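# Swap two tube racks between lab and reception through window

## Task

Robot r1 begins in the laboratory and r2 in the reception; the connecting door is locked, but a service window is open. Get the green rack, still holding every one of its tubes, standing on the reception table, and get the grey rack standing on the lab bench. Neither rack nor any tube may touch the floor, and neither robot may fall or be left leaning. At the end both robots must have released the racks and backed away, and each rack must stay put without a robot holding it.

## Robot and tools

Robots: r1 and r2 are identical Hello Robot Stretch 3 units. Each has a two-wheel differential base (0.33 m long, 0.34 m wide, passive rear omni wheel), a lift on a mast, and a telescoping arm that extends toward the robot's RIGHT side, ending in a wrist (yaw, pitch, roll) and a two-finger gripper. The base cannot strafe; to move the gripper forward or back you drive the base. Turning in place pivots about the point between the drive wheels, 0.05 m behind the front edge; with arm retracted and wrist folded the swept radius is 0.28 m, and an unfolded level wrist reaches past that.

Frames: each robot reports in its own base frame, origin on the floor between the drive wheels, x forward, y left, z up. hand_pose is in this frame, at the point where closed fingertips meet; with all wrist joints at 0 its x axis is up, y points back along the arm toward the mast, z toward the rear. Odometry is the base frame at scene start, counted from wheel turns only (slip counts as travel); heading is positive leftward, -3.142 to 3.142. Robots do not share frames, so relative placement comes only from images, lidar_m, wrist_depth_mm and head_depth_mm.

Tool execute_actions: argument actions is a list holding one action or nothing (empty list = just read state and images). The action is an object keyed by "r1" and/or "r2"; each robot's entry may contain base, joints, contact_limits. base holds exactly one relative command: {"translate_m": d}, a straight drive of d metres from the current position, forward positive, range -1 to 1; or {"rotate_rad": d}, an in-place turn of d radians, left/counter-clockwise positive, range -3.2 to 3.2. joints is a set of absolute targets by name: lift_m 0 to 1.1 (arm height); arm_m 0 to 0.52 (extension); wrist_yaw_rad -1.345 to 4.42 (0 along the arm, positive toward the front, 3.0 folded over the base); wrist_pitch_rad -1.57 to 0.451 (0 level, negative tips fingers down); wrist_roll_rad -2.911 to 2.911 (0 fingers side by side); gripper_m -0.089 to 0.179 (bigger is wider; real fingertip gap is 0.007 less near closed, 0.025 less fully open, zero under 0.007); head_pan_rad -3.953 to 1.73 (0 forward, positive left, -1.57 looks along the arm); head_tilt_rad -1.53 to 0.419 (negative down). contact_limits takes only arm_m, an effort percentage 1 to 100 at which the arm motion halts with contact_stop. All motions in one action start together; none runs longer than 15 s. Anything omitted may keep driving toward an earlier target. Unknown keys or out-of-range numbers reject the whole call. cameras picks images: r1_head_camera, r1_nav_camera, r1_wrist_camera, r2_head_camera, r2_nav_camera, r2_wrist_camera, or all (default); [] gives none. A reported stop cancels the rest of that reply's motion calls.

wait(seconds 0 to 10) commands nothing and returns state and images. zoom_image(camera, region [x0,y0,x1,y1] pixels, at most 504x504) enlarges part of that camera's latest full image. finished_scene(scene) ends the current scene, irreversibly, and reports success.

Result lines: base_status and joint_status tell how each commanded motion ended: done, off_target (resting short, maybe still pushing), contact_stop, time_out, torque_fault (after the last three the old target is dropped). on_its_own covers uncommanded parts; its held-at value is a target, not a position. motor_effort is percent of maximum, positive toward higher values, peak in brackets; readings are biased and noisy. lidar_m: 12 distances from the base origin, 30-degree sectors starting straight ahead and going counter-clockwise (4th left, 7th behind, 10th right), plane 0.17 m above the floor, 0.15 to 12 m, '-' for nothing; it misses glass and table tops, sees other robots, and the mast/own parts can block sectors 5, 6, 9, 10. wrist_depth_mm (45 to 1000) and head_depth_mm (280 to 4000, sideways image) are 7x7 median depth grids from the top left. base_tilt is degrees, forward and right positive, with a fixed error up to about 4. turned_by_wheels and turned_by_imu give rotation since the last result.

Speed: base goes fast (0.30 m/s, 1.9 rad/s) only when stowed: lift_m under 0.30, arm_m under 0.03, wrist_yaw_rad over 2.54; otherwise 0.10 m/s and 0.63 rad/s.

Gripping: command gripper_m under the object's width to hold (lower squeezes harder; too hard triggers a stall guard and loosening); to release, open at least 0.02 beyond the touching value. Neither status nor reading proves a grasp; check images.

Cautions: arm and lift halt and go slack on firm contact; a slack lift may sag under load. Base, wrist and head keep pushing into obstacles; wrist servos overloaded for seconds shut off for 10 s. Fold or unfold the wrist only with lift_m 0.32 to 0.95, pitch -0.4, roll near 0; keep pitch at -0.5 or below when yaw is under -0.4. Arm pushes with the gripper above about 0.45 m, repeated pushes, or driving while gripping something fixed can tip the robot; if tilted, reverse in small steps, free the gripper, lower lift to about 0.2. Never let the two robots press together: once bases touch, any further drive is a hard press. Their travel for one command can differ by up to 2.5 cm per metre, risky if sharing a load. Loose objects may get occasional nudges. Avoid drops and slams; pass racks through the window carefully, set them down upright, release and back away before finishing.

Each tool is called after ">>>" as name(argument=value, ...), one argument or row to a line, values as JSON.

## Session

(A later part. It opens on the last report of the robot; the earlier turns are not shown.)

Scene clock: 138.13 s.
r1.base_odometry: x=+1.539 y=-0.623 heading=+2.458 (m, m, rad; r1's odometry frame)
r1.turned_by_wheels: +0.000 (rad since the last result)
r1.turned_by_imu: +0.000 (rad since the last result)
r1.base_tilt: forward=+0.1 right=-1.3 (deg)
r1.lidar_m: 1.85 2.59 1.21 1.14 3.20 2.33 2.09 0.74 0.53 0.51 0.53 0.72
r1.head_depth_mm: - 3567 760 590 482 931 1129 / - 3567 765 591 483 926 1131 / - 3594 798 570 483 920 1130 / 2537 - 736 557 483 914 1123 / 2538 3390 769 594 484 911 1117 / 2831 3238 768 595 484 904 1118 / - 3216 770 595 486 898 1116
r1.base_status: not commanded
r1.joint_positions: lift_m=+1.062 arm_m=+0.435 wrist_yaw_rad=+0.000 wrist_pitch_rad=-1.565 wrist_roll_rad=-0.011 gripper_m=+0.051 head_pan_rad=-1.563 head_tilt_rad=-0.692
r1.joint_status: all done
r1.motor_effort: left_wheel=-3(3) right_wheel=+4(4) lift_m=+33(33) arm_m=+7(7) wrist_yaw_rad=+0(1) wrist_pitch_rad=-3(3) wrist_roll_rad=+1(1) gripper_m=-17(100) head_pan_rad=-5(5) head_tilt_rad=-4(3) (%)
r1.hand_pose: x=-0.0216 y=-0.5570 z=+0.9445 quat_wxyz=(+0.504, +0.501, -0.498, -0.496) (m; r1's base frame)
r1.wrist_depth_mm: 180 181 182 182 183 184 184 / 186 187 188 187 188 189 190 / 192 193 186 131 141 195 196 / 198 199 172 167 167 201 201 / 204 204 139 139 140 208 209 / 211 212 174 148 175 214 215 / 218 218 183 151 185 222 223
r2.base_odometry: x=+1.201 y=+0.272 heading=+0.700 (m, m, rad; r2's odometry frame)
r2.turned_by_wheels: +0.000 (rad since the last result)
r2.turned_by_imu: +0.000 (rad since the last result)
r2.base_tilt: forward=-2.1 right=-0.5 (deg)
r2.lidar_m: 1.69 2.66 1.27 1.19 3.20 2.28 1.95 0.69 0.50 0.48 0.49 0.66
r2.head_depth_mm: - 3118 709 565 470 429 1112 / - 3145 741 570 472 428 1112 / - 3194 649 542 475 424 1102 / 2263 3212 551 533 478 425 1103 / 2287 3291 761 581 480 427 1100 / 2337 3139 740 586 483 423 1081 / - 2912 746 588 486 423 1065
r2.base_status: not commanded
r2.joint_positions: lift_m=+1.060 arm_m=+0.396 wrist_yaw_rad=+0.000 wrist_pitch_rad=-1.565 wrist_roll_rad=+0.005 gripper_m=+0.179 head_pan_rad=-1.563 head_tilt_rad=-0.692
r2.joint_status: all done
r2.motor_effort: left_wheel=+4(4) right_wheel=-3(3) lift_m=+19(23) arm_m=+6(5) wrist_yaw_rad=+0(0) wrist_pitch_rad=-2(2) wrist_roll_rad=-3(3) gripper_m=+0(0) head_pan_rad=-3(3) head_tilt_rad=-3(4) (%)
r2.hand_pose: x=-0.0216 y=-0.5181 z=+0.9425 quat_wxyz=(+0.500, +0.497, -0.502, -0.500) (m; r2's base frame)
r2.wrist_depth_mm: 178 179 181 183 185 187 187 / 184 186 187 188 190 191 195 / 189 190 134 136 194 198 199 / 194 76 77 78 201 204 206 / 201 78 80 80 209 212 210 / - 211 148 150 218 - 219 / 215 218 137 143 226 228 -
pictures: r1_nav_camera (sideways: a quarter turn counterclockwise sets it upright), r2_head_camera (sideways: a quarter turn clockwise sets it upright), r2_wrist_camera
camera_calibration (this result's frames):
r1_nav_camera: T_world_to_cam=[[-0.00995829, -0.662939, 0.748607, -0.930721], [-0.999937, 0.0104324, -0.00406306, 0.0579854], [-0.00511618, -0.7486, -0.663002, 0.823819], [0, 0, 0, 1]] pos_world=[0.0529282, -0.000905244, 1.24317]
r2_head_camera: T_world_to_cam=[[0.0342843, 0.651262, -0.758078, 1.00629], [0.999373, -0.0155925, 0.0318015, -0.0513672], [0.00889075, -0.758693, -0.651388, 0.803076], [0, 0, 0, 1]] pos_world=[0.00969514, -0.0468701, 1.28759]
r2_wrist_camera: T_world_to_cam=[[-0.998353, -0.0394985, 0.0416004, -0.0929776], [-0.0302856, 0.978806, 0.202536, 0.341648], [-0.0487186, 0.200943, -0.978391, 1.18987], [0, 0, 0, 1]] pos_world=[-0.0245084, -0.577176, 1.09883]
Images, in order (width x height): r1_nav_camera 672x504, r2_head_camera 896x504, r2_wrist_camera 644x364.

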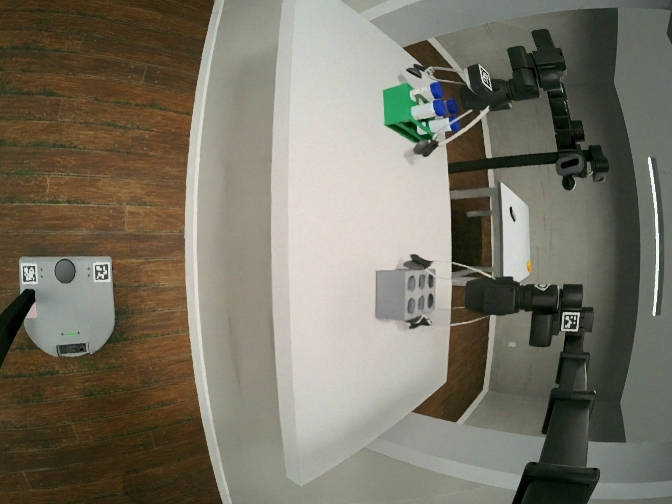

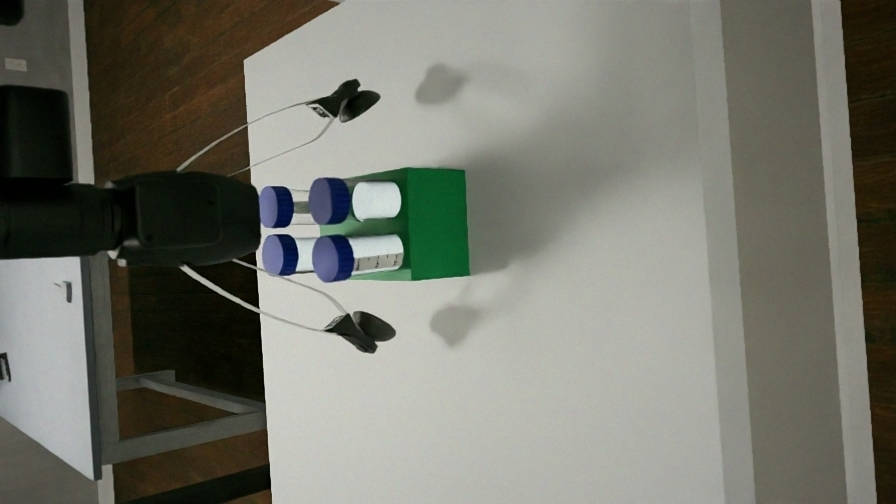

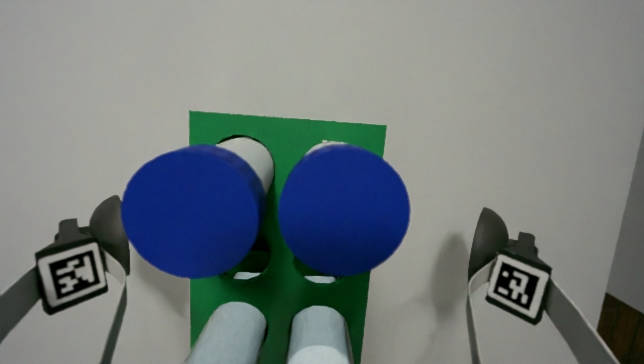

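>>> execute_actions(
  actions=[
    {"r1":{"joints":{"lift_m":1.1}},"r2":{"base":{"translate_m":0.008}}},
  ],
  cameras=[],
)

>>> execute_actions(
  actions=[
    {"r1":{"joints":{"arm_m":0.1}},"r2":{"joints":{"gripper_m":0.05}}},
  ],
  cameras=[],
)

>>> execute_actions(
  actions=[
    {"r2":{"joints":{"lift_m":1.1}}},
  ],
  cameras=["r2_wrist_camera","r1_wrist_camera"],
)

Scene clock: 140.53 s.
r1.base_odometry: x=+1.539 y=-0.623 heading=+2.458 (m, m, rad; r1's odometry frame)
r1.turned_by_wheels: +0.000 (rad since the last result)
r1.turned_by_imu: -0.001 (rad since the last result)
r1.base_tilt: forward=-0.1 right=-1.3 (deg)
r1.lidar_m: 1.85 2.59 1.21 1.14 3.19 2.33 2.09 0.74 0.53 0.51 0.53 0.72
r1.head_depth_mm: - 3563 762 591 482 930 1137 / - 3579 763 591 482 926 1130 / - 3368 678 573 484 919 1128 / 2823 3189 589 558 484 916 1121 / 2562 3391 768 594 484 910 1117 / 2838 3250 768 594 485 904 1120 / - 3239 771 596 485 897 1118
r1.base_status: not commanded
r1.joint_positions: lift_m=+1.100 arm_m=+0.435 wrist_yaw_rad=+0.000 wrist_pitch_rad=-1.565 wrist_roll_rad=-0.011 gripper_m=+0.051 head_pan_rad=-1.563 head_tilt_rad=-0.692
r1.joint_status: all done
r1.motor_effort: left_wheel=-3(3) right_wheel=+4(3) lift_m=+47(50) arm_m=+7(7) wrist_yaw_rad=-1(0) wrist_pitch_rad=-3(3) wrist_roll_rad=+1(1) gripper_m=-17(17) head_pan_rad=-6(5) head_tilt_rad=-3(3) (%)
r1.hand_pose: x=-0.0216 y=-0.5570 z=+0.9821 quat_wxyz=(+0.504, +0.501, -0.498, -0.496) (m; r1's base frame)
r1.wrist_depth_mm: 217 217 217 217 219 219 219 / 221 222 223 224 225 226 225 / 228 229 186 131 141 233 232 / 237 236 172 168 168 240 239 / 242 244 139 139 140 247 249 / 253 252 174 148 176 255 257 / 259 262 184 151 184 265 265
r2.base_odometry: x=+1.207 y=+0.277 heading=+0.700 (m, m, rad; r2's odometry frame)
r2.turned_by_wheels: +0.000 (rad since the last result)
r2.turned_by_imu: +0.000 (rad since the last result)
r2.base_tilt: forward=-2.1 right=-0.5 (deg)
r2.lidar_m: 1.69 2.65 1.27 1.18 3.23 2.28 1.95 0.69 0.50 0.48 0.49 0.66
r2.head_depth_mm: - 3137 711 565 470 428 1109 / - 3204 741 569 472 428 1110 / - 3199 559 539 476 425 1100 / 2252 3170 560 543 478 426 1106 / 2306 3284 760 580 480 428 1098 / 2346 3165 741 585 483 424 1081 / - 2924 747 589 487 423 1071
r2.base_status: done
r2.joint_positions: lift_m=+1.060 arm_m=+0.396 wrist_yaw_rad=+0.000 wrist_pitch_rad=-1.565 wrist_roll_rad=+0.005 gripper_m=+0.179 head_pan_rad=-1.563 head_tilt_rad=-0.692
r2.joint_status: not commanded
r2.motor_effort: left_wheel=+4(8) right_wheel=-4(7) lift_m=+19(19) arm_m=+6(6) wrist_yaw_rad=-1(1) wrist_pitch_rad=-2(2) wrist_roll_rad=-2(2) gripper_m=+0(0) head_pan_rad=-3(3) head_tilt_rad=-4(4) (%)
r2.hand_pose: x=-0.0216 y=-0.5181 z=+0.9425 quat_wxyz=(+0.500, +0.497, -0.502, -0.500) (m; r2's base frame)
r2.wrist_depth_mm: 178 180 180 183 184 185 187 / 183 185 186 189 189 192 193 / 187 191 141 135 195 198 199 / 195 197 77 79 79 207 208 / 201 200 79 81 81 211 213 / - 210 149 151 217 - 219 / 216 218 142 145 223 228 -
pictures: none
No camera images: the call's "cameras" was empty. Leave "cameras" out to get every camera's image.

Scene clock: 144.20 s.
r1.base_odometry: x=+1.539 y=-0.623 heading=+2.458 (m, m, rad; r1's odometry frame)
r1.turned_by_wheels: +0.000 (rad since the last result)
r1.turned_by_imu: -0.001 (rad since the last result)
r1.base_tilt: forward=+0.0 right=-1.5 (deg)
r1.lidar_m: 1.85 2.59 1.21 1.14 3.20 2.33 2.09 0.74 0.53 0.51 0.53 0.72
r1.head_depth_mm: - - 763 591 482 934 1128 / - - 795 574 483 318 1109 / - - - - 364 317 329 / 2835 3563 - - 380 318 329 / 2554 3403 768 596 484 939 1119 / 2869 3238 771 595 485 906 1118 / - 3240 773 595 485 899 1121
r1.base_status: not commanded
r1.joint_positions: lift_m=+1.100 arm_m=+0.100 wrist_yaw_rad=+0.000 wrist_pitch_rad=-1.565 wrist_roll_rad=-0.011 gripper_m=+0.051 head_pan_rad=-1.563 head_tilt_rad=-0.692
r1.joint_status: all done
r1.motor_effort: left_wheel=-3(3) right_wheel=+4(4) lift_m=+47(47) arm_m=-7(7) wrist_yaw_rad=-1(0) wrist_pitch_rad=-3(3) wrist_roll_rad=+1(1) gripper_m=-17(17) head_pan_rad=-5(5) head_tilt_rad=-3(3) (%)
r1.hand_pose: x=-0.0216 y=-0.2229 z=+0.9821 quat_wxyz=(+0.504, +0.501, -0.498, -0.496) (m; r1's base frame)
r1.wrist_depth_mm: 216 217 217 219 220 219 221 / 223 224 224 225 226 225 227 / - - 185 131 140 - - / - - 172 168 167 - - / - - 139 139 140 - - / - - 174 148 176 - - / - - 183 151 184 - -
r2.base_odometry: x=+1.207 y=+0.277 heading=+0.700 (m, m, rad; r2's odometry frame)
r2.turned_by_wheels: +0.000 (rad since the last result)
r2.turned_by_imu: -0.001 (rad since the last result)
r2.base_tilt: forward=-2.2 right=-0.5 (deg)
r2.lidar_m: 1.69 2.65 1.27 1.19 3.23 2.29 1.95 0.69 0.50 0.48 0.49 0.66
r2.head_depth_mm: - 3108 710 565 469 429 1114 / - 3185 716 569 473 427 1107 / - 3226 545 540 476 423 1097 / 2268 3201 550 543 478 426 1105 / 2292 3256 735 581 481 428 1097 / 2337 3153 740 584 483 423 1080 / - 2883 749 587 486 423 1067
r2.base_status: not commanded
r2.joint_positions: lift_m=+1.060 arm_m=+0.396 wrist_yaw_rad=+0.000 wrist_pitch_rad=-1.565 wrist_roll_rad=+0.005 gripper_m=+0.051 head_pan_rad=-1.563 head_tilt_rad=-0.692
r2.joint_status: all done
r2.motor_effort: left_wheel=+4(4) right_wheel=-4(6) lift_m=+21(20) arm_m=+7(7) wrist_yaw_rad=-1(1) wrist_pitch_rad=-2(2) wrist_roll_rad=-2(2) gripper_m=-18(92) head_pan_rad=-3(3) head_tilt_rad=-3(3) (%)
r2.hand_pose: x=-0.0216 y=-0.5181 z=+0.9424 quat_wxyz=(+0.500, +0.497, -0.502, -0.500) (m; r2's base frame)
r2.wrist_depth_mm: 180 179 180 181 184 186 188 / 185 185 186 187 190 192 193 / 189 191 130 130 193 197 199 / 195 195 71 109 76 204 207 / 201 199 74 75 75 213 214 / 208 210 78 146 78 217 220 / 215 220 143 148 224 229 234
pictures: none
No camera images: the call's "cameras" was empty. Leave "cameras" out to get every camera's image.

Scene clock: 145.37 s.
r1.base_odometry: x=+1.539 y=-0.623 heading=+2.458 (m, m, rad; r1's odometry frame)
r1.turned_by_wheels: +0.000 (rad since the last result)
r1.turned_by_imu: +0.000 (rad since the last result)
r1.base_tilt: forward=+0.0 right=-1.4 (deg)
r1.lidar_m: 1.85 2.59 1.21 1.15 3.20 2.32 2.09 0.73 0.53 0.51 0.53 0.73
r1.head_depth_mm: - - 762 590 482 935 1130 / - - 795 573 482 317 1107 / - - - - 364 317 329 / 2840 3582 - - 380 318 329 / 2546 3416 769 594 484 940 1118 / 2856 3238 770 595 484 907 1118 / - 3213 771 595 485 900 1119
r1.base_status: not commanded
r1.joint_positions: lift_m=+1.100 arm_m=+0.100 wrist_yaw_rad=+0.000 wrist_pitch_rad=-1.565 wrist_roll_rad=-0.011 gripper_m=+0.051 head_pan_rad=-1.563 head_tilt_rad=-0.692
r1.joint_status: not commanded
r1.motor_effort: left_wheel=-3(3) right_wheel=+4(3) lift_m=+46(46) arm_m=-6(7) wrist_yaw_rad=-1(1) wrist_pitch_rad=-3(3) wrist_roll_rad=+1(1) gripper_m=-17(17) head_pan_rad=-5(5) head_tilt_rad=-4(3) (%)
r1.hand_pose: x=-0.0216 y=-0.2229 z=+0.9821 quat_wxyz=(+0.504, +0.501, -0.498, -0.496) (m; r1's base frame)
r1.wrist_depth_mm: 217 217 219 218 219 219 220 / 223 225 224 224 225 226 226 / - - 184 131 140 - - / - - 172 167 167 - - / - - 139 139 139 - - / - - 174 148 176 - - / - - 184 151 184 - -
r2.base_odometry: x=+1.207 y=+0.277 heading=+0.700 (m, m, rad; r2's odometry frame)
r2.turned_by_wheels: +0.000 (rad since the last result)
r2.turned_by_imu: +0.000 (rad since the last result)
r2.base_tilt: forward=-2.1 right=-0.5 (deg)
r2.lidar_m: 1.69 2.64 1.27 1.19 3.22 2.29 1.96 0.69 0.50 0.48 0.49 0.66
r2.head_depth_mm: - 3133 710 566 470 428 1109 / - 3165 714 569 472 427 1108 / - 2906 496 542 476 424 1105 / 2373 2564 498 545 478 425 1103 / 2281 3289 734 581 480 427 1097 / 2352 3160 737 585 483 424 1079 / - 2907 747 590 487 423 1072
r2.base_status: not commanded
r2.joint_positions: lift_m=+1.099 arm_m=+0.396 wrist_yaw_rad=+0.000 wrist_pitch_rad=-1.565 wrist_roll_rad=+0.005 gripper_m=+0.051 head_pan_rad=-1.563 head_tilt_rad=-0.692
r2.joint_status: all done
r2.motor_effort: left_wheel=+4(4) right_wheel=-4(4) lift_m=+28(26) arm_m=+6(6) wrist_yaw_rad=+0(0) wrist_pitch_rad=-2(2) wrist_roll_rad=-2(2) gripper_m=-18(18) head_pan_rad=-3(3) head_tilt_rad=-4(4) (%)
r2.hand_pose: x=-0.0216 y=-0.5181 z=+0.9817 quat_wxyz=(+0.500, +0.497, -0.502, -0.500) (m; r2's base frame)
r2.wrist_depth_mm: 213 213 215 219 221 224 223 / 219 221 225 224 226 229 233 / 227 229 130 131 233 238 237 / 233 235 71 119 76 244 242 / 242 240 74 75 75 255 237 / 249 251 77 145 78 260 265 / 255 263 142 148 271 274 -
pictures: r1_wrist_camera, r2_wrist_camera
camera_calibration (this result's frames):
r1_wrist_camera: T_world_to_cam=[[-0.999429, 0.0225307, 0.0251631, -0.0442342], [0.0273755, 0.976721, 0.21276, 0.0378532], [-0.0197837, 0.213328, -0.97678, 1.16965], [0, 0, 0, 1]] pos_world=[-0.0221052, -0.285494, 1.13555]
r2_wrist_camera: T_world_to_cam=[[-0.998353, -0.0394954, 0.0416004, -0.0946065], [-0.0302826, 0.978806, 0.202536, 0.33371], [-0.048718, 0.200943, -0.978391, 1.22822], [0, 0, 0, 1]] pos_world=[-0.0245085, -0.577177, 1.13803]
Images, in order (width x height): r1_wrist_camera 644x364, r2_wrist_camera 644x364.

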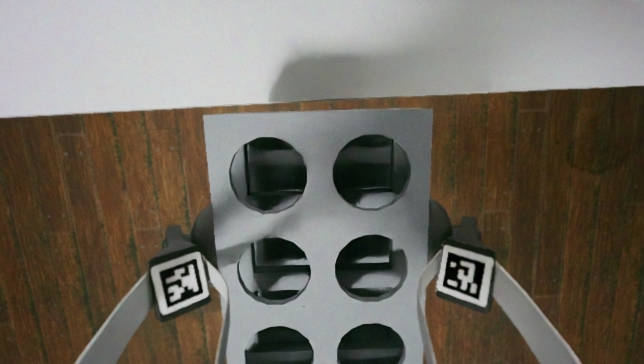

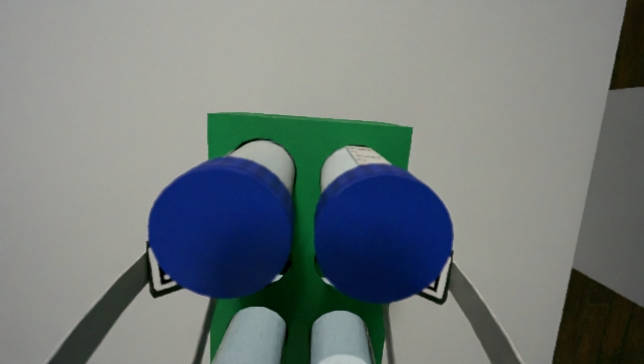

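>>> execute_actions(
  actions=[
    {"r1":{"base":{"rotate_rad":1.55}},"r2":{"joints":{"arm_m":0.1}}},
  ],
  cameras=[],
)

>>> execute_actions(
  actions=[
    {"r2":{"base":{"rotate_rad":1.25}}},
  ],
  cameras=[],
)

>>> execute_actions(
  actions=[
    {"r1":{"base":{"translate_m":0.78}},"r2":{"base":{"translate_m":0.87}}},
  ],
  cameras=[],
)

>>> execute_actions(
  actions=[
    {"r1":{"base":{"rotate_rad":1.55},"joints":{"arm_m":0.4,"lift_m":0.98}},"r2":{"base":{"rotate_rad":1.86},"joints":{"arm_m":0.4,"lift_m":0.98}}},
  ],
  cameras=["r2_wrist_camera","r1_wrist_camera","r1_head_camera","r2_head_camera"],
)

Scene clock: 149.30 s.
r1.base_odometry: x=+1.539 y=-0.623 heading=-2.275 (m, m, rad; r1's odometry frame)
r1.turned_by_wheels: +1.550 (rad since the last result)
r1.turned_by_imu: +1.566 (rad since the last result)
r1.base_tilt: forward=+0.0 right=-1.4 (deg)
r1.lidar_m: 1.14 3.28 2.34 2.24 0.76 0.54 0.51 0.53 0.71 1.71 2.57 1.20
r1.head_depth_mm: - - 1410 1437 1444 1331 1178 / - - 1655 1729 1607 317 1120 / - - - - 364 317 329 / 2112 2416 - - 380 318 329 / 2139 2385 2564 1980 1613 1331 1177 / 2142 2391 2562 1989 1617 1371 1181 / 2105 2358 2543 1986 1612 1362 1174
r1.base_status: done
r1.joint_positions: lift_m=+1.100 arm_m=+0.100 wrist_yaw_rad=+0.000 wrist_pitch_rad=-1.565 wrist_roll_rad=-0.011 gripper_m=+0.051 head_pan_rad=-1.563 head_tilt_rad=-0.692
r1.joint_status: not commanded
r1.motor_effort: left_wheel=-3(7) right_wheel=+5(8) lift_m=+46(46) arm_m=-7(7) wrist_yaw_rad=+0(1) wrist_pitch_rad=-3(3) wrist_roll_rad=+1(1) gripper_m=-17(17) head_pan_rad=-4(5) head_tilt_rad=-4(3) (%)
r1.hand_pose: x=-0.0216 y=-0.2229 z=+0.9821 quat_wxyz=(+0.504, +0.501, -0.498, -0.496) (m; r1's base frame)
r1.wrist_depth_mm: - - - - - 858 583 / - - - - - 879 597 / - - 186 131 140 920 602 / - - 171 168 167 917 617 / - - 139 139 140 862 620 / - - 174 148 176 822 629 / - - 184 152 185 - 634
r2.base_odometry: x=+1.207 y=+0.277 heading=+0.700 (m, m, rad; r2's odometry frame)
r2.turned_by_wheels: +0.000 (rad since the last result)
r2.turned_by_imu: -0.001 (rad since the last result)
r2.base_tilt: forward=-2.2 right=-0.6 (deg)
r2.lidar_m: 1.69 2.65 1.27 1.19 3.23 2.28 1.95 0.70 0.50 0.48 0.49 0.66
r2.head_depth_mm: - 2819 738 565 481 424 1112 / - - - - 356 - 1115 / - - - - 338 297 1121 / 2266 3236 730 554 334 294 1121 / 2011 3107 733 582 482 428 1096 / 2169 3027 741 585 484 424 1081 / - 3162 748 589 486 423 1064
r2.base_status: not commanded
r2.joint_positions: lift_m=+1.099 arm_m=+0.100 wrist_yaw_rad=+0.000 wrist_pitch_rad=-1.565 wrist_roll_rad=+0.004 gripper_m=+0.051 head_pan_rad=-1.563 head_tilt_rad=-0.692
r2.joint_status: all done
r2.motor_effort: left_wheel=+4(4) right_wheel=-4(4) lift_m=+27(27) arm_m=-4(4) wrist_yaw_rad=-1(1) wrist_pitch_rad=-2(2) wrist_roll_rad=-2(2) gripper_m=-18(17) head_pan_rad=-3(3) head_tilt_rad=-4(4) (%)
r2.hand_pose: x=-0.0216 y=-0.2228 z=+0.9817 quat_wxyz=(+0.501, +0.498, -0.502, -0.500) (m; r2's base frame)
r2.wrist_depth_mm: 213 215 217 220 222 224 227 / 220 222 225 228 227 230 235 / 228 229 130 131 234 238 241 / - - 71 120 76 - - / - - 74 75 75 - - / - - 78 145 78 - - / - - 142 148 - - -
pictures: none
No camera images: the call's "cameras" was empty. Leave "cameras" out to get every camera's image.

Scene clock: 152.23 s.
r1.base_odometry: x=+1.539 y=-0.623 heading=-2.275 (m, m, rad; r1's odometry frame)
r1.turned_by_wheels: +0.000 (rad since the last result)
r1.turned_by_imu: -0.001 (rad since the last result)
r1.base_tilt: forward=+0.0 right=-1.3 (deg)
r1.lidar_m: 1.14 3.28 2.34 2.24 0.76 0.54 0.51 0.53 0.71 1.71 2.57 1.21
r1.head_depth_mm: - - 1401 1434 1442 1328 1168 / - - 1653 1728 1611 317 1120 / - - - - 364 318 329 / 2117 2414 - - 380 318 329 / 2151 2401 2542 1978 1611 1335 1177 / 2121 2393 2538 1970 1617 1372 1177 / 2131 2380 2559 1983 1618 1362 1182
r1.base_status: not commanded
r1.joint_positions: lift_m=+1.100 arm_m=+0.100 wrist_yaw_rad=+0.000 wrist_pitch_rad=-1.565 wrist_roll_rad=-0.011 gripper_m=+0.051 head_pan_rad=-1.563 head_tilt_rad=-0.692
r1.joint_status: not commanded
r1.motor_effort: left_wheel=-3(3) right_wheel=+5(4) lift_m=+47(46) arm_m=-7(7) wrist_yaw_rad=-1(1) wrist_pitch_rad=-3(3) wrist_roll_rad=+1(1) gripper_m=-17(17) head_pan_rad=-5(5) head_tilt_rad=-3(3) (%)
r1.hand_pose: x=-0.0216 y=-0.2229 z=+0.9821 quat_wxyz=(+0.504, +0.501, -0.498, -0.496) (m; r1's base frame)
r1.wrist_depth_mm: - - - - - 880 580 / - - - - - 888 591 / - - 185 131 141 916 599 / - - 172 168 168 910 612 / - - 139 139 139 875 616 / - - 174 147 176 837 630 / - - 184 151 184 - 629
r2.base_odometry: x=+1.207 y=+0.277 heading=+1.950 (m, m, rad; r2's odometry frame)
r2.turned_by_wheels: +1.250 (rad since the last result)
r2.turned_by_imu: +1.274 (rad since the last result)
r2.base_tilt: forward=-2.2 right=-0.6 (deg)
r2.lidar_m: 1.27 1.18 2.69 2.22 1.12 0.58 0.48 0.48 0.53 0.84 2.57 2.85
r2.head_depth_mm: - 776 721 564 496 1046 1125 / - - - - 356 - 1113 / - - - - 338 297 1117 / 1241 1415 1764 1840 335 294 1143 / 1563 1869 2197 1923 1589 1327 1191 / 2141 2442 2468 1939 1613 1366 1195 / 2158 2372 2485 1948 1610 1379 1204
r2.base_status: done
r2.joint_positions: lift_m=+1.099 arm_m=+0.100 wrist_yaw_rad=+0.000 wrist_pitch_rad=-1.565 wrist_roll_rad=+0.004 gripper_m=+0.051 head_pan_rad=-1.563 head_tilt_rad=-0.692
r2.joint_status: not commanded
r2.motor_effort: left_wheel=-2(6) right_wheel=+4(8) lift_m=+27(28) arm_m=-5(4) wrist_yaw_rad=+0(0) wrist_pitch_rad=-2(2) wrist_roll_rad=-2(2) gripper_m=-18(17) head_pan_rad=-3(3) head_tilt_rad=-4(4) (%)
r2.hand_pose: x=-0.0216 y=-0.2228 z=+0.9817 quat_wxyz=(+0.501, +0.498, -0.502, -0.500) (m; r2's base frame)
r2.wrist_depth_mm: - - - - 925 224 226 / - - - - - 232 233 / - - 130 131 928 241 240 / - - 72 119 76 251 247 / - - 74 75 75 265 259 / - - 78 146 78 280 266 / - - 142 148 - 284 278
pictures: none
No camera images: the call's "cameras" was empty. Leave "cameras" out to get every camera's image.

Scene clock: 162.27 s.
r1.base_odometry: x=+1.034 y=-1.217 heading=-2.275 (m, m, rad; r1's odometry frame)
r1.turned_by_wheels: +0.000 (rad since the last result)
r1.turned_by_imu: -0.002 (rad since the last result)
r1.base_tilt: forward=+0.0 right=-1.3 (deg)
r1.lidar_m: 0.87 0.40 2.37 2.27 1.90 1.35 1.29 1.33 1.77 2.47 0.53 0.54
r1.head_depth_mm: - - 2526 1972 1611 1357 1172 / - - 2612 1898 1613 317 1120 / - - - - 364 318 328 / 2089 2388 - - 380 318 329 / 2113 2387 2561 1977 1607 1336 1175 / 2108 2358 2524 1975 1615 1367 1177 / 2106 2347 2514 1987 1615 1365 1181
r1.base_status: done
r1.joint_positions: lift_m=+1.100 arm_m=+0.100 wrist_yaw_rad=+0.000 wrist_pitch_rad=-1.565 wrist_roll_rad=-0.011 gripper_m=+0.051 head_pan_rad=-1.563 head_tilt_rad=-0.692
r1.joint_status: not commanded
r1.motor_effort: left_wheel=-3(3) right_wheel=+4(7) lift_m=+46(46) arm_m=-7(7) wrist_yaw_rad=-1(1) wrist_pitch_rad=-3(3) wrist_roll_rad=+1(1) gripper_m=-17(17) head_pan_rad=-4(5) head_tilt_rad=-3(4) (%)
r1.hand_pose: x=-0.0216 y=-0.2229 z=+0.9821 quat_wxyz=(+0.504, +0.501, -0.498, -0.496) (m; r1's base frame)
r1.wrist_depth_mm: 531 - - - - - - / - - - - - - - / - - 186 131 140 - - / - - 172 168 168 - - / - - 139 139 140 - - / 482 - 174 148 176 - - / 434 860 184 151 184 - -
r2.base_odometry: x=+0.885 y=+1.085 heading=+1.950 (m, m, rad; r2's odometry frame)
r2.turned_by_wheels: +0.000 (rad since the last result)
r2.turned_by_imu: -0.001 (rad since the last result)
r2.base_tilt: forward=-2.1 right=-0.6 (deg)
r2.lidar_m: 0.40 1.83 0.54 2.49 2.48 1.58 1.30 1.30 1.44 2.28 2.28 2.52
r2.head_depth_mm: - 2086 2132 1863 1594 1321 1171 / - - - - 356 - 1115 / - - - - 338 298 1119 / 2082 2277 2385 1833 334 294 1142 / 2036 2245 2377 1929 1595 1337 1193 / 1969 2178 2369 1932 1601 1371 1195 / 1888 2098 2289 1947 1619 1371 1200
r2.base_status: done
r2.joint_positions: lift_m=+1.099 arm_m=+0.100 wrist_yaw_rad=+0.000 wrist_pitch_rad=-1.565 wrist_roll_rad=+0.004 gripper_m=+0.051 head_pan_rad=-1.563 head_tilt_rad=-0.692
r2.joint_status: not commanded
r2.motor_effort: left_wheel=-3(4) right_wheel=+4(9) lift_m=+27(27) arm_m=-4(5) wrist_yaw_rad=+0(1) wrist_pitch_rad=-2(2) wrist_roll_rad=-2(2) gripper_m=-17(18) head_pan_rad=-4(3) head_tilt_rad=-4(4) (%)
r2.hand_pose: x=-0.0216 y=-0.2228 z=+0.9817 quat_wxyz=(+0.501, +0.498, -0.502, -0.500) (m; r2's base frame)
r2.wrist_depth_mm: - - - - - - - / - - - - - - - / - - 130 131 - - - / - - 71 119 76 - - / 540 697 74 75 75 - - / - - 77 145 78 - - / 430 - 143 148 - - -
pictures: none
No camera images: the call's "cameras" was empty. Leave "cameras" out to get every camera's image.

Scene clock: 166.13 s.
r1.base_odometry: x=+1.034 y=-1.217 heading=-0.725 (m, m, rad; r1's odometry frame)
r1.turned_by_wheels: +1.550 (rad since the last result)
r1.turned_by_imu: +1.565 (rad since the last result)
r1.base_tilt: forward=+0.0 right=-1.3 (deg)
r1.lidar_m: 2.27 1.94 1.36 1.29 1.32 1.73 2.48 0.54 0.53 0.97 0.40 2.40
r1.head_depth_mm: 2607 - 998 807 645 643 1175 / 2523 1389 1042 805 659 596 1177 / 2529 - 1046 760 645 598 1174 / 2544 1476 965 663 628 597 1174 / 2586 1445 1046 811 663 585 1175 / 2541 1489 1050 812 662 585 1057 / 2540 2832 1202 816 664 585 797
r1.base_status: done
r1.joint_positions: lift_m=+0.980 arm_m=+0.400 wrist_yaw_rad=+0.000 wrist_pitch_rad=-1.565 wrist_roll_rad=-0.011 gripper_m=+0.051 head_pan_rad=-1.563 head_tilt_rad=-0.692
r1.joint_status: all done
r1.motor_effort: left_wheel=-3(8) right_wheel=+3(8) lift_m=+34(42) arm_m=+8(8) wrist_yaw_rad=+0(1) wrist_pitch_rad=-3(3) wrist_roll_rad=+1(0) gripper_m=-17(17) head_pan_rad=-5(6) head_tilt_rad=-4(3) (%)
r1.hand_pose: x=-0.0216 y=-0.5220 z=+0.8625 quat_wxyz=(+0.504, +0.501, -0.498, -0.496) (m; r1's base frame)
r1.wrist_depth_mm: 237 237 237 239 239 240 239 / 243 243 244 245 246 246 246 / 251 251 186 131 140 254 254 / 258 259 172 167 168 261 261 / 267 268 139 139 139 272 260 / 276 275 174 148 176 281 281 / 286 285 183 151 185 291 289
r2.base_odometry: x=+0.885 y=+1.085 heading=-2.473 (m, m, rad; r2's odometry frame)
r2.turned_by_wheels: +1.860 (rad since the last result)
r2.turned_by_imu: +1.896 (rad since the last result)
r2.base_tilt: forward=-2.2 right=-0.6 (deg)
r2.lidar_m: 2.48 1.91 1.37 1.30 1.33 1.76 2.27 2.34 0.40 0.63 1.83 0.54
r2.head_depth_mm: 2575 - 2336 795 641 639 1110 / - 2872 976 775 646 589 1030 / - - 945 580 636 592 1176 / 2560 1347 956 589 640 594 1181 / 2594 1364 999 791 656 585 1194 / 2569 1373 1010 800 659 588 1195 / 2555 1393 1021 805 665 580 1202
r2.base_status: done
r2.joint_positions: lift_m=+0.980 arm_m=+0.400 wrist_yaw_rad=+0.000 wrist_pitch_rad=-1.565 wrist_roll_rad=+0.004 gripper_m=+0.051 head_pan_rad=-1.563 head_tilt_rad=-0.692
r2.joint_status: all done
r2.motor_effort: left_wheel=-1(7) right_wheel=+3(8) lift_m=+21(26) arm_m=+6(7) wrist_yaw_rad=-1(0) wrist_pitch_rad=-2(2) wrist_roll_rad=-2(2) gripper_m=-17(17) head_pan_rad=-3(4) head_tilt_rad=-4(3) (%)
r2.hand_pose: x=-0.0216 y=-0.5221 z=+0.8624 quat_wxyz=(+0.501, +0.497, -0.502, -0.500) (m; r2's base frame)
r2.wrist_depth_mm: 233 234 236 240 240 244 977 / 240 242 245 247 251 252 - / 249 252 130 131 255 260 - / 256 256 72 109 73 267 - / 266 263 74 75 75 279 - / 276 274 78 146 78 288 - / 281 287 142 148 295 298 -
pictures: r1_head_camera (sideways: a quarter turn clockwise sets it upright), r1_wrist_camera, r2_head_camera (sideways: a quarter turn clockwise sets it upright), r2_wrist_camera
camera_calibration (this result's frames):
r1_head_camera: T_world_to_cam=[[0.0116382, 0.629697, -0.776754, 1.02661], [0.999931, -0.00606461, 0.0100657, -0.0175101], [0.00162762, -0.776817, -0.629724, 0.776975], [0, 0, 0, 1]] pos_world=[0.00429644, -0.0429899, 1.28688]
r1_wrist_camera: T_world_to_cam=[[-0.999424, 0.0227729, 0.0251667, -0.0343601], [0.0276166, 0.976675, 0.212939, 0.35524], [-0.0197304, 0.213512, -0.976741, 1.11672], [0, 0, 0, 1]] pos_world=[-0.0221175, -0.584604, 1.01596]
r2_head_camera: T_world_to_cam=[[0.0343637, 0.651257, -0.758078, 1.00629], [0.999371, -0.0157143, 0.0318015, -0.0513672], [0.00879832, -0.758694, -0.651388, 0.803077], [0, 0, 0, 1]] pos_world=[0.00968942, -0.0468706, 1.28759]
r2_wrist_camera: T_world_to_cam=[[-0.998303, -0.0407524, 0.0416092, -0.0904628], [-0.0315149, 0.978774, 0.202503, 0.361796], [-0.0489785, 0.200848, -0.978397, 1.11226], [0, 0, 0, 1]] pos_world=[-0.0244303, -0.581199, 1.01874]
Images, in order (width x height): r1_head_camera 896x504, r1_wrist_camera 644x364, r2_head_camera 896x504, r2_wrist_camera 644x364.

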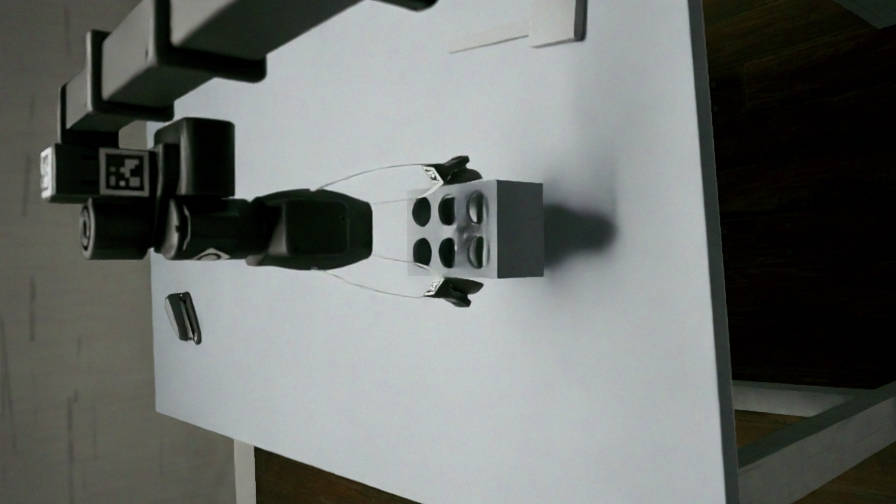

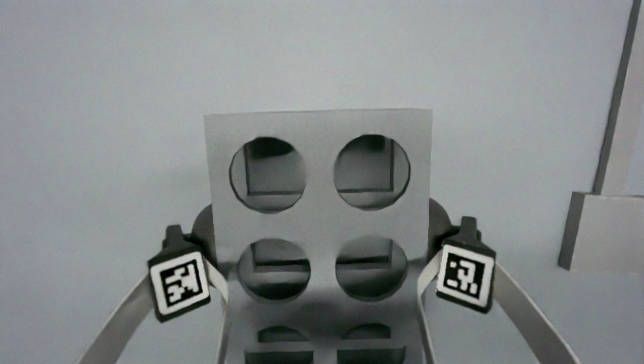

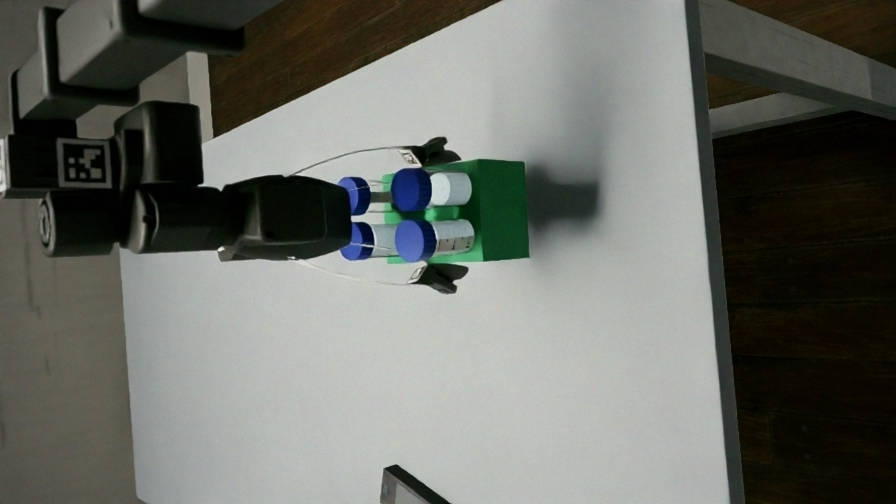

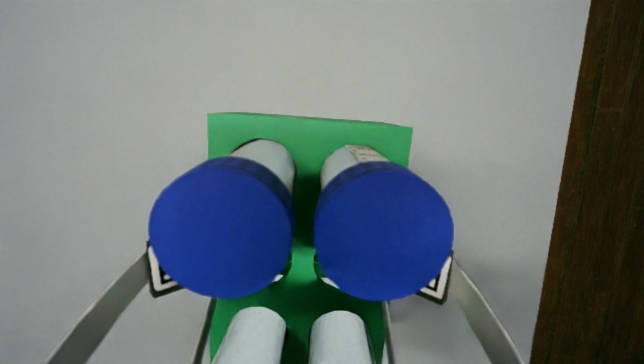

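>>> execute_actions(
  actions=[
    {"r1":{"joints":{"arm_m":0.43,"lift_m":0.919}},"r2":{"joints":{"arm_m":0.43,"lift_m":0.918}}},
  ],
  cameras=[],
)

>>> execute_actions(
  actions=[
    {"r1":{"joints":{"gripper_m":0.16}},"r2":{"joints":{"gripper_m":0.16}}},
  ],
  cameras=[],
)

>>> execute_actions(
  actions=[
    {"r1":{"joints":{"lift_m":1.03}},"r2":{"joints":{"lift_m":1.03}}},
  ],
  cameras=[],
)

>>> execute_actions(
  actions=[
    {"r1":{"joints":{"arm_m":0.03}},"r2":{"joints":{"arm_m":0.03}}},
  ],
  cameras=["r1_nav_camera","r2_nav_camera"],
)

>>> finished_scene(
  scene=1,
)

Scene clock: 168.10 s.
r1.base_odometry: x=+1.034 y=-1.217 heading=-0.725 (m, m, rad; r1's odometry frame)
r1.turned_by_wheels: +0.000 (rad since the last result)
r1.turned_by_imu: +0.000 (rad since the last result)
r1.base_tilt: forward=-0.1 right=-1.3 (deg)
r1.lidar_m: 2.26 1.94 1.36 1.29 1.32 1.74 2.47 0.54 0.53 0.97 0.40 2.40
r1.head_depth_mm: 2656 2947 - - 641 642 1176 / 2630 2796 1005 807 659 597 1176 / 2624 - 1001 809 652 598 1175 / 2593 1622 1092 733 644 598 1175 / 2567 1443 1047 813 663 585 1175 / 2551 1480 1052 812 663 585 1057 / 2552 2837 1198 813 663 585 794
r1.base_status: not commanded
r1.joint_positions: lift_m=+0.919 arm_m=+0.430 wrist_yaw_rad=+0.000 wrist_pitch_rad=-1.565 wrist_roll_rad=-0.011 gripper_m=+0.051 head_pan_rad=-1.563 head_tilt_rad=-0.692
r1.joint_status: all done
r1.motor_effort: left_wheel=-3(3) right_wheel=+4(4) lift_m=+34(35) arm_m=+7(9) wrist_yaw_rad=+0(0) wrist_pitch_rad=-3(3) wrist_roll_rad=+1(1) gripper_m=-17(17) head_pan_rad=-5(5) head_tilt_rad=-4(3) (%)
r1.hand_pose: x=-0.0216 y=-0.5519 z=+0.8015 quat_wxyz=(+0.504, +0.501, -0.498, -0.496) (m; r1's base frame)
r1.wrist_depth_mm: 180 180 181 181 182 182 182 / 185 185 186 187 187 188 188 / 191 191 186 131 140 194 194 / 196 197 172 168 168 199 199 / 204 203 139 139 140 206 206 / 210 209 173 147 176 213 213 / 216 218 184 151 185 220 219
r2.base_odometry: x=+0.885 y=+1.085 heading=-2.473 (m, m, rad; r2's odometry frame)
r2.turned_by_wheels: +0.000 (rad since the last result)
r2.turned_by_imu: +0.000 (rad since the last result)
r2.base_tilt: forward=-2.1 right=-0.5 (deg)
r2.lidar_m: 2.48 1.90 1.37 1.30 1.33 1.77 2.28 2.33 0.40 0.63 1.83 0.54
r2.head_depth_mm: 2666 2901 - 762 641 639 1108 / 2625 - 973 777 646 589 1030 / 2573 - 979 710 648 592 1177 / 2599 1318 994 671 649 595 1178 / 2619 1353 999 795 658 585 1185 / 2585 1374 1009 800 662 588 1197 / 2547 1391 1018 803 663 579 1195
r2.base_status: not commanded
r2.joint_positions: lift_m=+0.918 arm_m=+0.430 wrist_yaw_rad=+0.000 wrist_pitch_rad=-1.565 wrist_roll_rad=+0.004 gripper_m=+0.051 head_pan_rad=-1.563 head_tilt_rad=-0.692
r2.joint_status: all done
r2.motor_effort: left_wheel=-2(2) right_wheel=+3(3) lift_m=+21(21) arm_m=+6(6) wrist_yaw_rad=+0(0) wrist_pitch_rad=-2(2) wrist_roll_rad=-2(2) gripper_m=-18(17) head_pan_rad=-3(3) head_tilt_rad=-4(4) (%)
r2.hand_pose: x=-0.0216 y=-0.5521 z=+0.8004 quat_wxyz=(+0.501, +0.497, -0.502, -0.500) (m; r2's base frame)
r2.wrist_depth_mm: 177 178 180 183 182 185 186 / 183 185 187 188 189 191 193 / 188 190 130 131 194 196 199 / 193 194 72 120 76 203 205 / 200 201 74 75 75 211 214 / 208 210 78 145 78 217 222 / 214 218 142 149 223 225 232
pictures: none
No camera images: the call's "cameras" was empty. Leave "cameras" out to get every camera's image.

Scene clock: 169.70 s.
r1.base_odometry: x=+1.034 y=-1.217 heading=-0.725 (m, m, rad; r1's odometry frame)
r1.turned_by_wheels: +0.000 (rad since the last result)
r1.turned_by_imu: +0.000 (rad since the last result)
r1.base_tilt: forward=-0.1 right=-1.3 (deg)
r1.lidar_m: 2.27 1.94 1.36 1.29 1.32 1.73 2.47 0.54 0.53 0.97 0.40 2.39
r1.head_depth_mm: 2628 2929 - - 642 642 1167 / 2607 2827 1002 809 659 598 1173 / 2617 - 1004 809 652 599 1177 / 2604 1626 1090 739 645 598 1179 / 2572 1447 1048 813 662 585 1177 / 2552 1495 1048 811 661 585 1056 / 2539 2828 1204 816 664 586 796
r1.base_status: not commanded
r1.joint_positions: lift_m=+0.919 arm_m=+0.430 wrist_yaw_rad=+0.000 wrist_pitch_rad=-1.565 wrist_roll_rad=-0.011 gripper_m=+0.160 head_pan_rad=-1.563 head_tilt_rad=-0.692
r1.joint_status: all done
r1.motor_effort: left_wheel=-3(3) right_wheel=+4(3) lift_m=+34(34) arm_m=+8(7) wrist_yaw_rad=+1(0) wrist_pitch_rad=-2(3) wrist_roll_rad=+1(1) gripper_m=+1(92) head_pan_rad=-5(5) head_tilt_rad=-4(3) (%)
r1.hand_pose: x=-0.0216 y=-0.5519 z=+0.8015 quat_wxyz=(+0.504, +0.501, -0.498, -0.496) (m; r1's base frame)
r1.wrist_depth_mm: 180 181 181 181 182 183 182 / 186 185 187 187 187 188 188 / 190 191 188 134 135 193 194 / 196 197 172 170 169 200 200 / 204 202 143 141 200 205 207 / 207 213 183 148 179 213 212 / 218 219 186 178 186 220 222
r2.base_odometry: x=+0.885 y=+1.085 heading=-2.473 (m, m, rad; r2's odometry frame)
r2.turned_by_wheels: +0.000 (rad since the last result)
r2.turned_by_imu: +0.000 (rad since the last result)
r2.base_tilt: forward=-2.1 right=-0.6 (deg)
r2.lidar_m: 2.48 1.91 1.37 1.30 1.33 1.76 2.27 2.33 0.40 0.63 1.83 0.54
r2.head_depth_mm: 2640 2886 - 761 643 639 1109 / 2619 - 977 777 645 590 1036 / 2621 - 984 717 651 592 1182 / 2613 1316 1019 686 649 593 1182 / 2620 1356 1004 808 655 585 1190 / 2581 1376 1011 800 660 588 1196 / 2561 1394 1015 804 663 578 1200
r2.base_status: not commanded
r2.joint_positions: lift_m=+0.918 arm_m=+0.430 wrist_yaw_rad=+0.000 wrist_pitch_rad=-1.565 wrist_roll_rad=+0.004 gripper_m=+0.160 head_pan_rad=-1.563 head_tilt_rad=-0.692
r2.joint_status: all done
r2.motor_effort: left_wheel=-1(1) right_wheel=+4(4) lift_m=+21(21) arm_m=+6(7) wrist_yaw_rad=+0(0) wrist_pitch_rad=-2(2) wrist_roll_rad=-2(2) gripper_m=+0(81) head_pan_rad=-3(3) head_tilt_rad=-4(4) (%)
r2.hand_pose: x=-0.0216 y=-0.5521 z=+0.8004 quat_wxyz=(+0.501, +0.498, -0.502, -0.500) (m; r2's base frame)
r2.wrist_depth_mm: 179 179 182 182 185 185 188 / 182 183 185 188 189 191 194 / 189 189 134 136 195 198 199 / 193 194 76 78 78 203 207 / 201 80 79 80 80 209 214 / - 212 148 150 213 - 222 / 216 218 142 147 223 227 -
pictures: none
No camera images: the call's "cameras" was empty. Leave "cameras" out to get every camera's image.

Scene clock: 171.57 s.
r1.base_odometry: x=+1.034 y=-1.217 heading=-0.725 (m, m, rad; r1's odometry frame)
r1.turned_by_wheels: +0.000 (rad since the last result)
r1.turned_by_imu: +0.000 (rad since the last result)
r1.base_tilt: forward=+0.1 right=-1.3 (deg)
r1.lidar_m: 2.27 1.95 1.36 1.29 1.31 1.73 2.48 0.54 0.53 0.97 0.40 2.40
r1.head_depth_mm: - 2982 1039 808 647 642 1174 / 2705 1465 1044 810 658 596 1177 / - 1467 1045 809 651 598 1177 / 2605 1571 1005 762 645 598 1177 / 2560 1441 1049 812 662 585 1176 / 2552 1489 1048 813 663 586 1057 / 2541 2862 1202 813 664 586 797
r1.base_status: not commanded
r1.joint_positions: lift_m=+1.030 arm_m=+0.430 wrist_yaw_rad=+0.000 wrist_pitch_rad=-1.565 wrist_roll_rad=-0.011 gripper_m=+0.160 head_pan_rad=-1.563 head_tilt_rad=-0.692
r1.joint_status: all done
r1.motor_effort: left_wheel=-3(3) right_wheel=+3(4) lift_m=+45(48) arm_m=+7(8) wrist_yaw_rad=+0(0) wrist_pitch_rad=-3(3) wrist_roll_rad=+1(1) gripper_m=+1(1) head_pan_rad=-5(4) head_tilt_rad=-4(2) (%)
r1.hand_pose: x=-0.0216 y=-0.5519 z=+0.9121 quat_wxyz=(+0.504, +0.501, -0.498, -0.496) (m; r1's base frame)
r1.wrist_depth_mm: 282 284 283 283 286 286 286 / 289 290 291 292 293 294 294 / 299 301 300 297 304 304 303 / 310 309 311 277 310 313 313 / 320 320 318 286 321 319 323 / 328 331 332 332 333 338 335 / 342 342 343 344 345 346 346
r2.base_odometry: x=+0.885 y=+1.085 heading=-2.473 (m, m, rad; r2's odometry frame)
r2.turned_by_wheels: +0.000 (rad since the last result)
r2.turned_by_imu: +0.000 (rad since the last result)
r2.base_tilt: forward=-2.1 right=-0.6 (deg)
r2.lidar_m: 2.48 1.91 1.37 1.30 1.33 1.76 2.27 2.33 0.40 0.62 1.83 0.54
r2.head_depth_mm: 2737 2902 2340 796 642 638 1106 / 2675 2872 1013 776 646 589 1027 / - 1328 977 719 649 591 1178 / 2599 1384 989 685 649 592 1184 / 2617 1358 1004 792 656 583 1190 / 2589 1371 1013 799 661 588 1194 / 2574 1384 1020 805 664 579 1202
r2.base_status: not commanded
r2.joint_positions: lift_m=+1.030 arm_m=+0.430 wrist_yaw_rad=+0.000 wrist_pitch_rad=-1.565 wrist_roll_rad=+0.004 gripper_m=+0.160 head_pan_rad=-1.563 head_tilt_rad=-0.692
r2.joint_status: all done
r2.motor_effort: left_wheel=-3(2) right_wheel=+3(4) lift_m=+25(29) arm_m=+6(6) wrist_yaw_rad=+0(0) wrist_pitch_rad=-2(2) wrist_roll_rad=-2(2) gripper_m=+0(0) head_pan_rad=-3(3) head_tilt_rad=-4(3) (%)
r2.hand_pose: x=-0.0216 y=-0.5521 z=+0.9122 quat_wxyz=(+0.501, +0.498, -0.502, -0.500) (m; r2's base frame)
r2.wrist_depth_mm: 281 283 285 285 285 292 - / 285 291 296 295 296 297 - / 296 296 299 245 306 312 - / 304 305 308 251 317 320 - / 313 318 317 260 330 - - / 325 330 331 205 338 - - / 339 340 344 345 357 - -
pictures: none
No camera images: the call's "cameras" was empty. Leave "cameras" out to get every camera's image.

Scene clock: 175.70 s.
r1.base_odometry: x=+1.034 y=-1.217 heading=-0.725 (m, m, rad; r1's odometry frame)
r1.turned_by_wheels: +0.000 (rad since the last result)
r1.turned_by_imu: -0.001 (rad since the last result)
r1.base_tilt: forward=+0.0 right=-1.4 (deg)
r1.lidar_m: 2.26 1.94 1.36 1.29 1.31 1.73 2.47 0.54 0.53 0.97 0.40 2.40
r1.head_depth_mm: 2621 - - - - 1273 1198 / 2629 2812 - - - - - / 2616 1672 - - - - - / 2585 1531 1045 822 645 - 1154 / 2570 1434 1049 811 663 578 1177 / 2547 1493 1051 814 663 586 1035 / 2530 2832 1204 813 664 586 795
r1.base_status: not commanded
r1.joint_positions: lift_m=+1.030 arm_m=+0.030 wrist_yaw_rad=+0.000 wrist_pitch_rad=-1.565 wrist_roll_rad=-0.011 gripper_m=+0.160 head_pan_rad=-1.563 head_tilt_rad=-0.692
r1.joint_status: all done
r1.motor_effort: left_wheel=-3(3) right_wheel=+2(4) lift_m=+45(45) arm_m=-7(8) wrist_yaw_rad=-1(1) wrist_pitch_rad=-3(3) wrist_roll_rad=+1(1) gripper_m=+0(0) head_pan_rad=-5(5) head_tilt_rad=-3(4) (%)
r1.hand_pose: x=-0.0216 y=-0.1527 z=+0.9121 quat_wxyz=(+0.504, +0.501, -0.498, -0.496) (m; r1's base frame)
r1.wrist_depth_mm: 997 582 975 995 976 - - / - - - - - - - / - - - - - - - / - - - - - - - / - - - - - - - / - - - - - - - / - - - - - - -
r2.base_odometry: x=+0.885 y=+1.085 heading=-2.473 (m, m, rad; r2's odometry frame)
r2.turned_by_wheels: +0.000 (rad since the last result)
r2.turned_by_imu: -0.001 (rad since the last result)
r2.base_tilt: forward=-2.1 right=-0.5 (deg)
r2.lidar_m: 2.48 1.91 1.37 1.30 1.33 1.77 2.27 2.33 0.40 0.62 1.83 0.54
r2.head_depth_mm: 2638 - - - - 585 1128 / 2663 - - - - - - / 2673 - - - - - 1117 / 2590 1352 995 727 639 590 1174 / 2603 1362 1004 794 657 584 1203 / 2578 1370 1013 796 661 588 1204 / 2563 1386 1017 805 664 578 1198
r2.base_status: not commanded
r2.joint_positions: lift_m=+1.030 arm_m=+0.030 wrist_yaw_rad=+0.000 wrist_pitch_rad=-1.565 wrist_roll_rad=+0.004 gripper_m=+0.160 head_pan_rad=-1.563 head_tilt_rad=-0.692
r2.joint_status: all done
r2.motor_effort: left_wheel=-2(2) right_wheel=+3(4) lift_m=+26(26) arm_m=-4(5) wrist_yaw_rad=+0(0) wrist_pitch_rad=-2(2) wrist_roll_rad=-2(2) gripper_m=+1(0) head_pan_rad=-3(3) head_tilt_rad=-4(3) (%)
r2.hand_pose: x=-0.0216 y=-0.1527 z=+0.9122 quat_wxyz=(+0.501, +0.498, -0.502, -0.500) (m; r2's base frame)
r2.wrist_depth_mm: 566 926 993 970 513 - - / 993 - - - - - - / - - - - - - - / - - - - - - - / - - - - - - - / - - - - - - - / - - - - - - -
pictures: r1_nav_camera (sideways: a quarter turn counterclockwise sets it upright), r2_nav_camera (sideways: a quarter turn counterclockwise sets it upright)
camera_calibration (this result's frames):
r1_nav_camera: T_world_to_cam=[[-0.0100285, -0.662938, 0.748607, -0.93072], [-0.999936, 0.0105383, -0.00406306, 0.0579854], [-0.00519551, -0.7486, -0.663002, 0.82382], [0, 0, 0, 1]] pos_world=[0.0529281, -0.000910203, 1.24317]
r2_nav_camera: T_world_to_cam=[[-0.0542007, -0.623605, 0.779859, -0.968705], [-0.997288, -0.00512925, -0.0734138, 0.145826], [0.0497813, -0.781723, -0.621636, 0.76239], [0, 0, 0, 1]] pos_world=[0.0549732, -0.00736282, 1.24009]
Images, in order (width x height): r1_nav_camera 672x504, r2_nav_camera 672x504.

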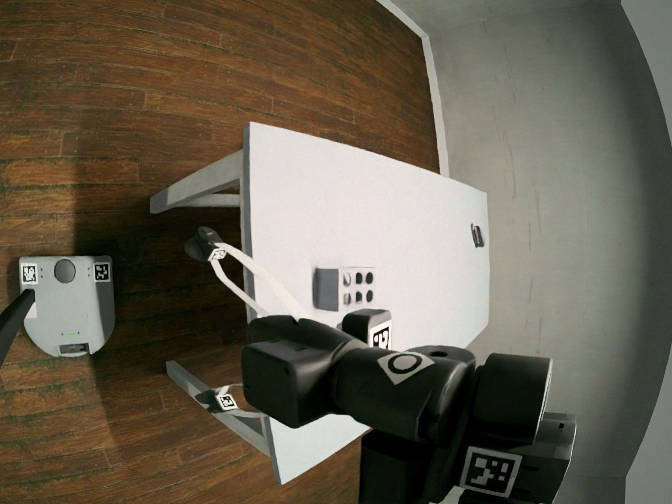

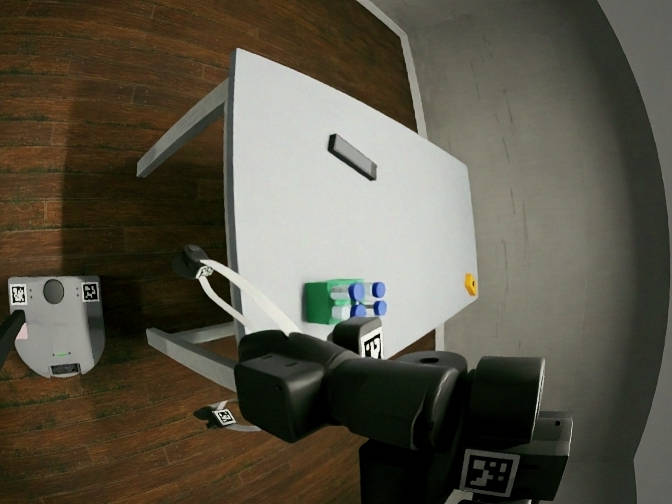

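The scene is finished: the task was done.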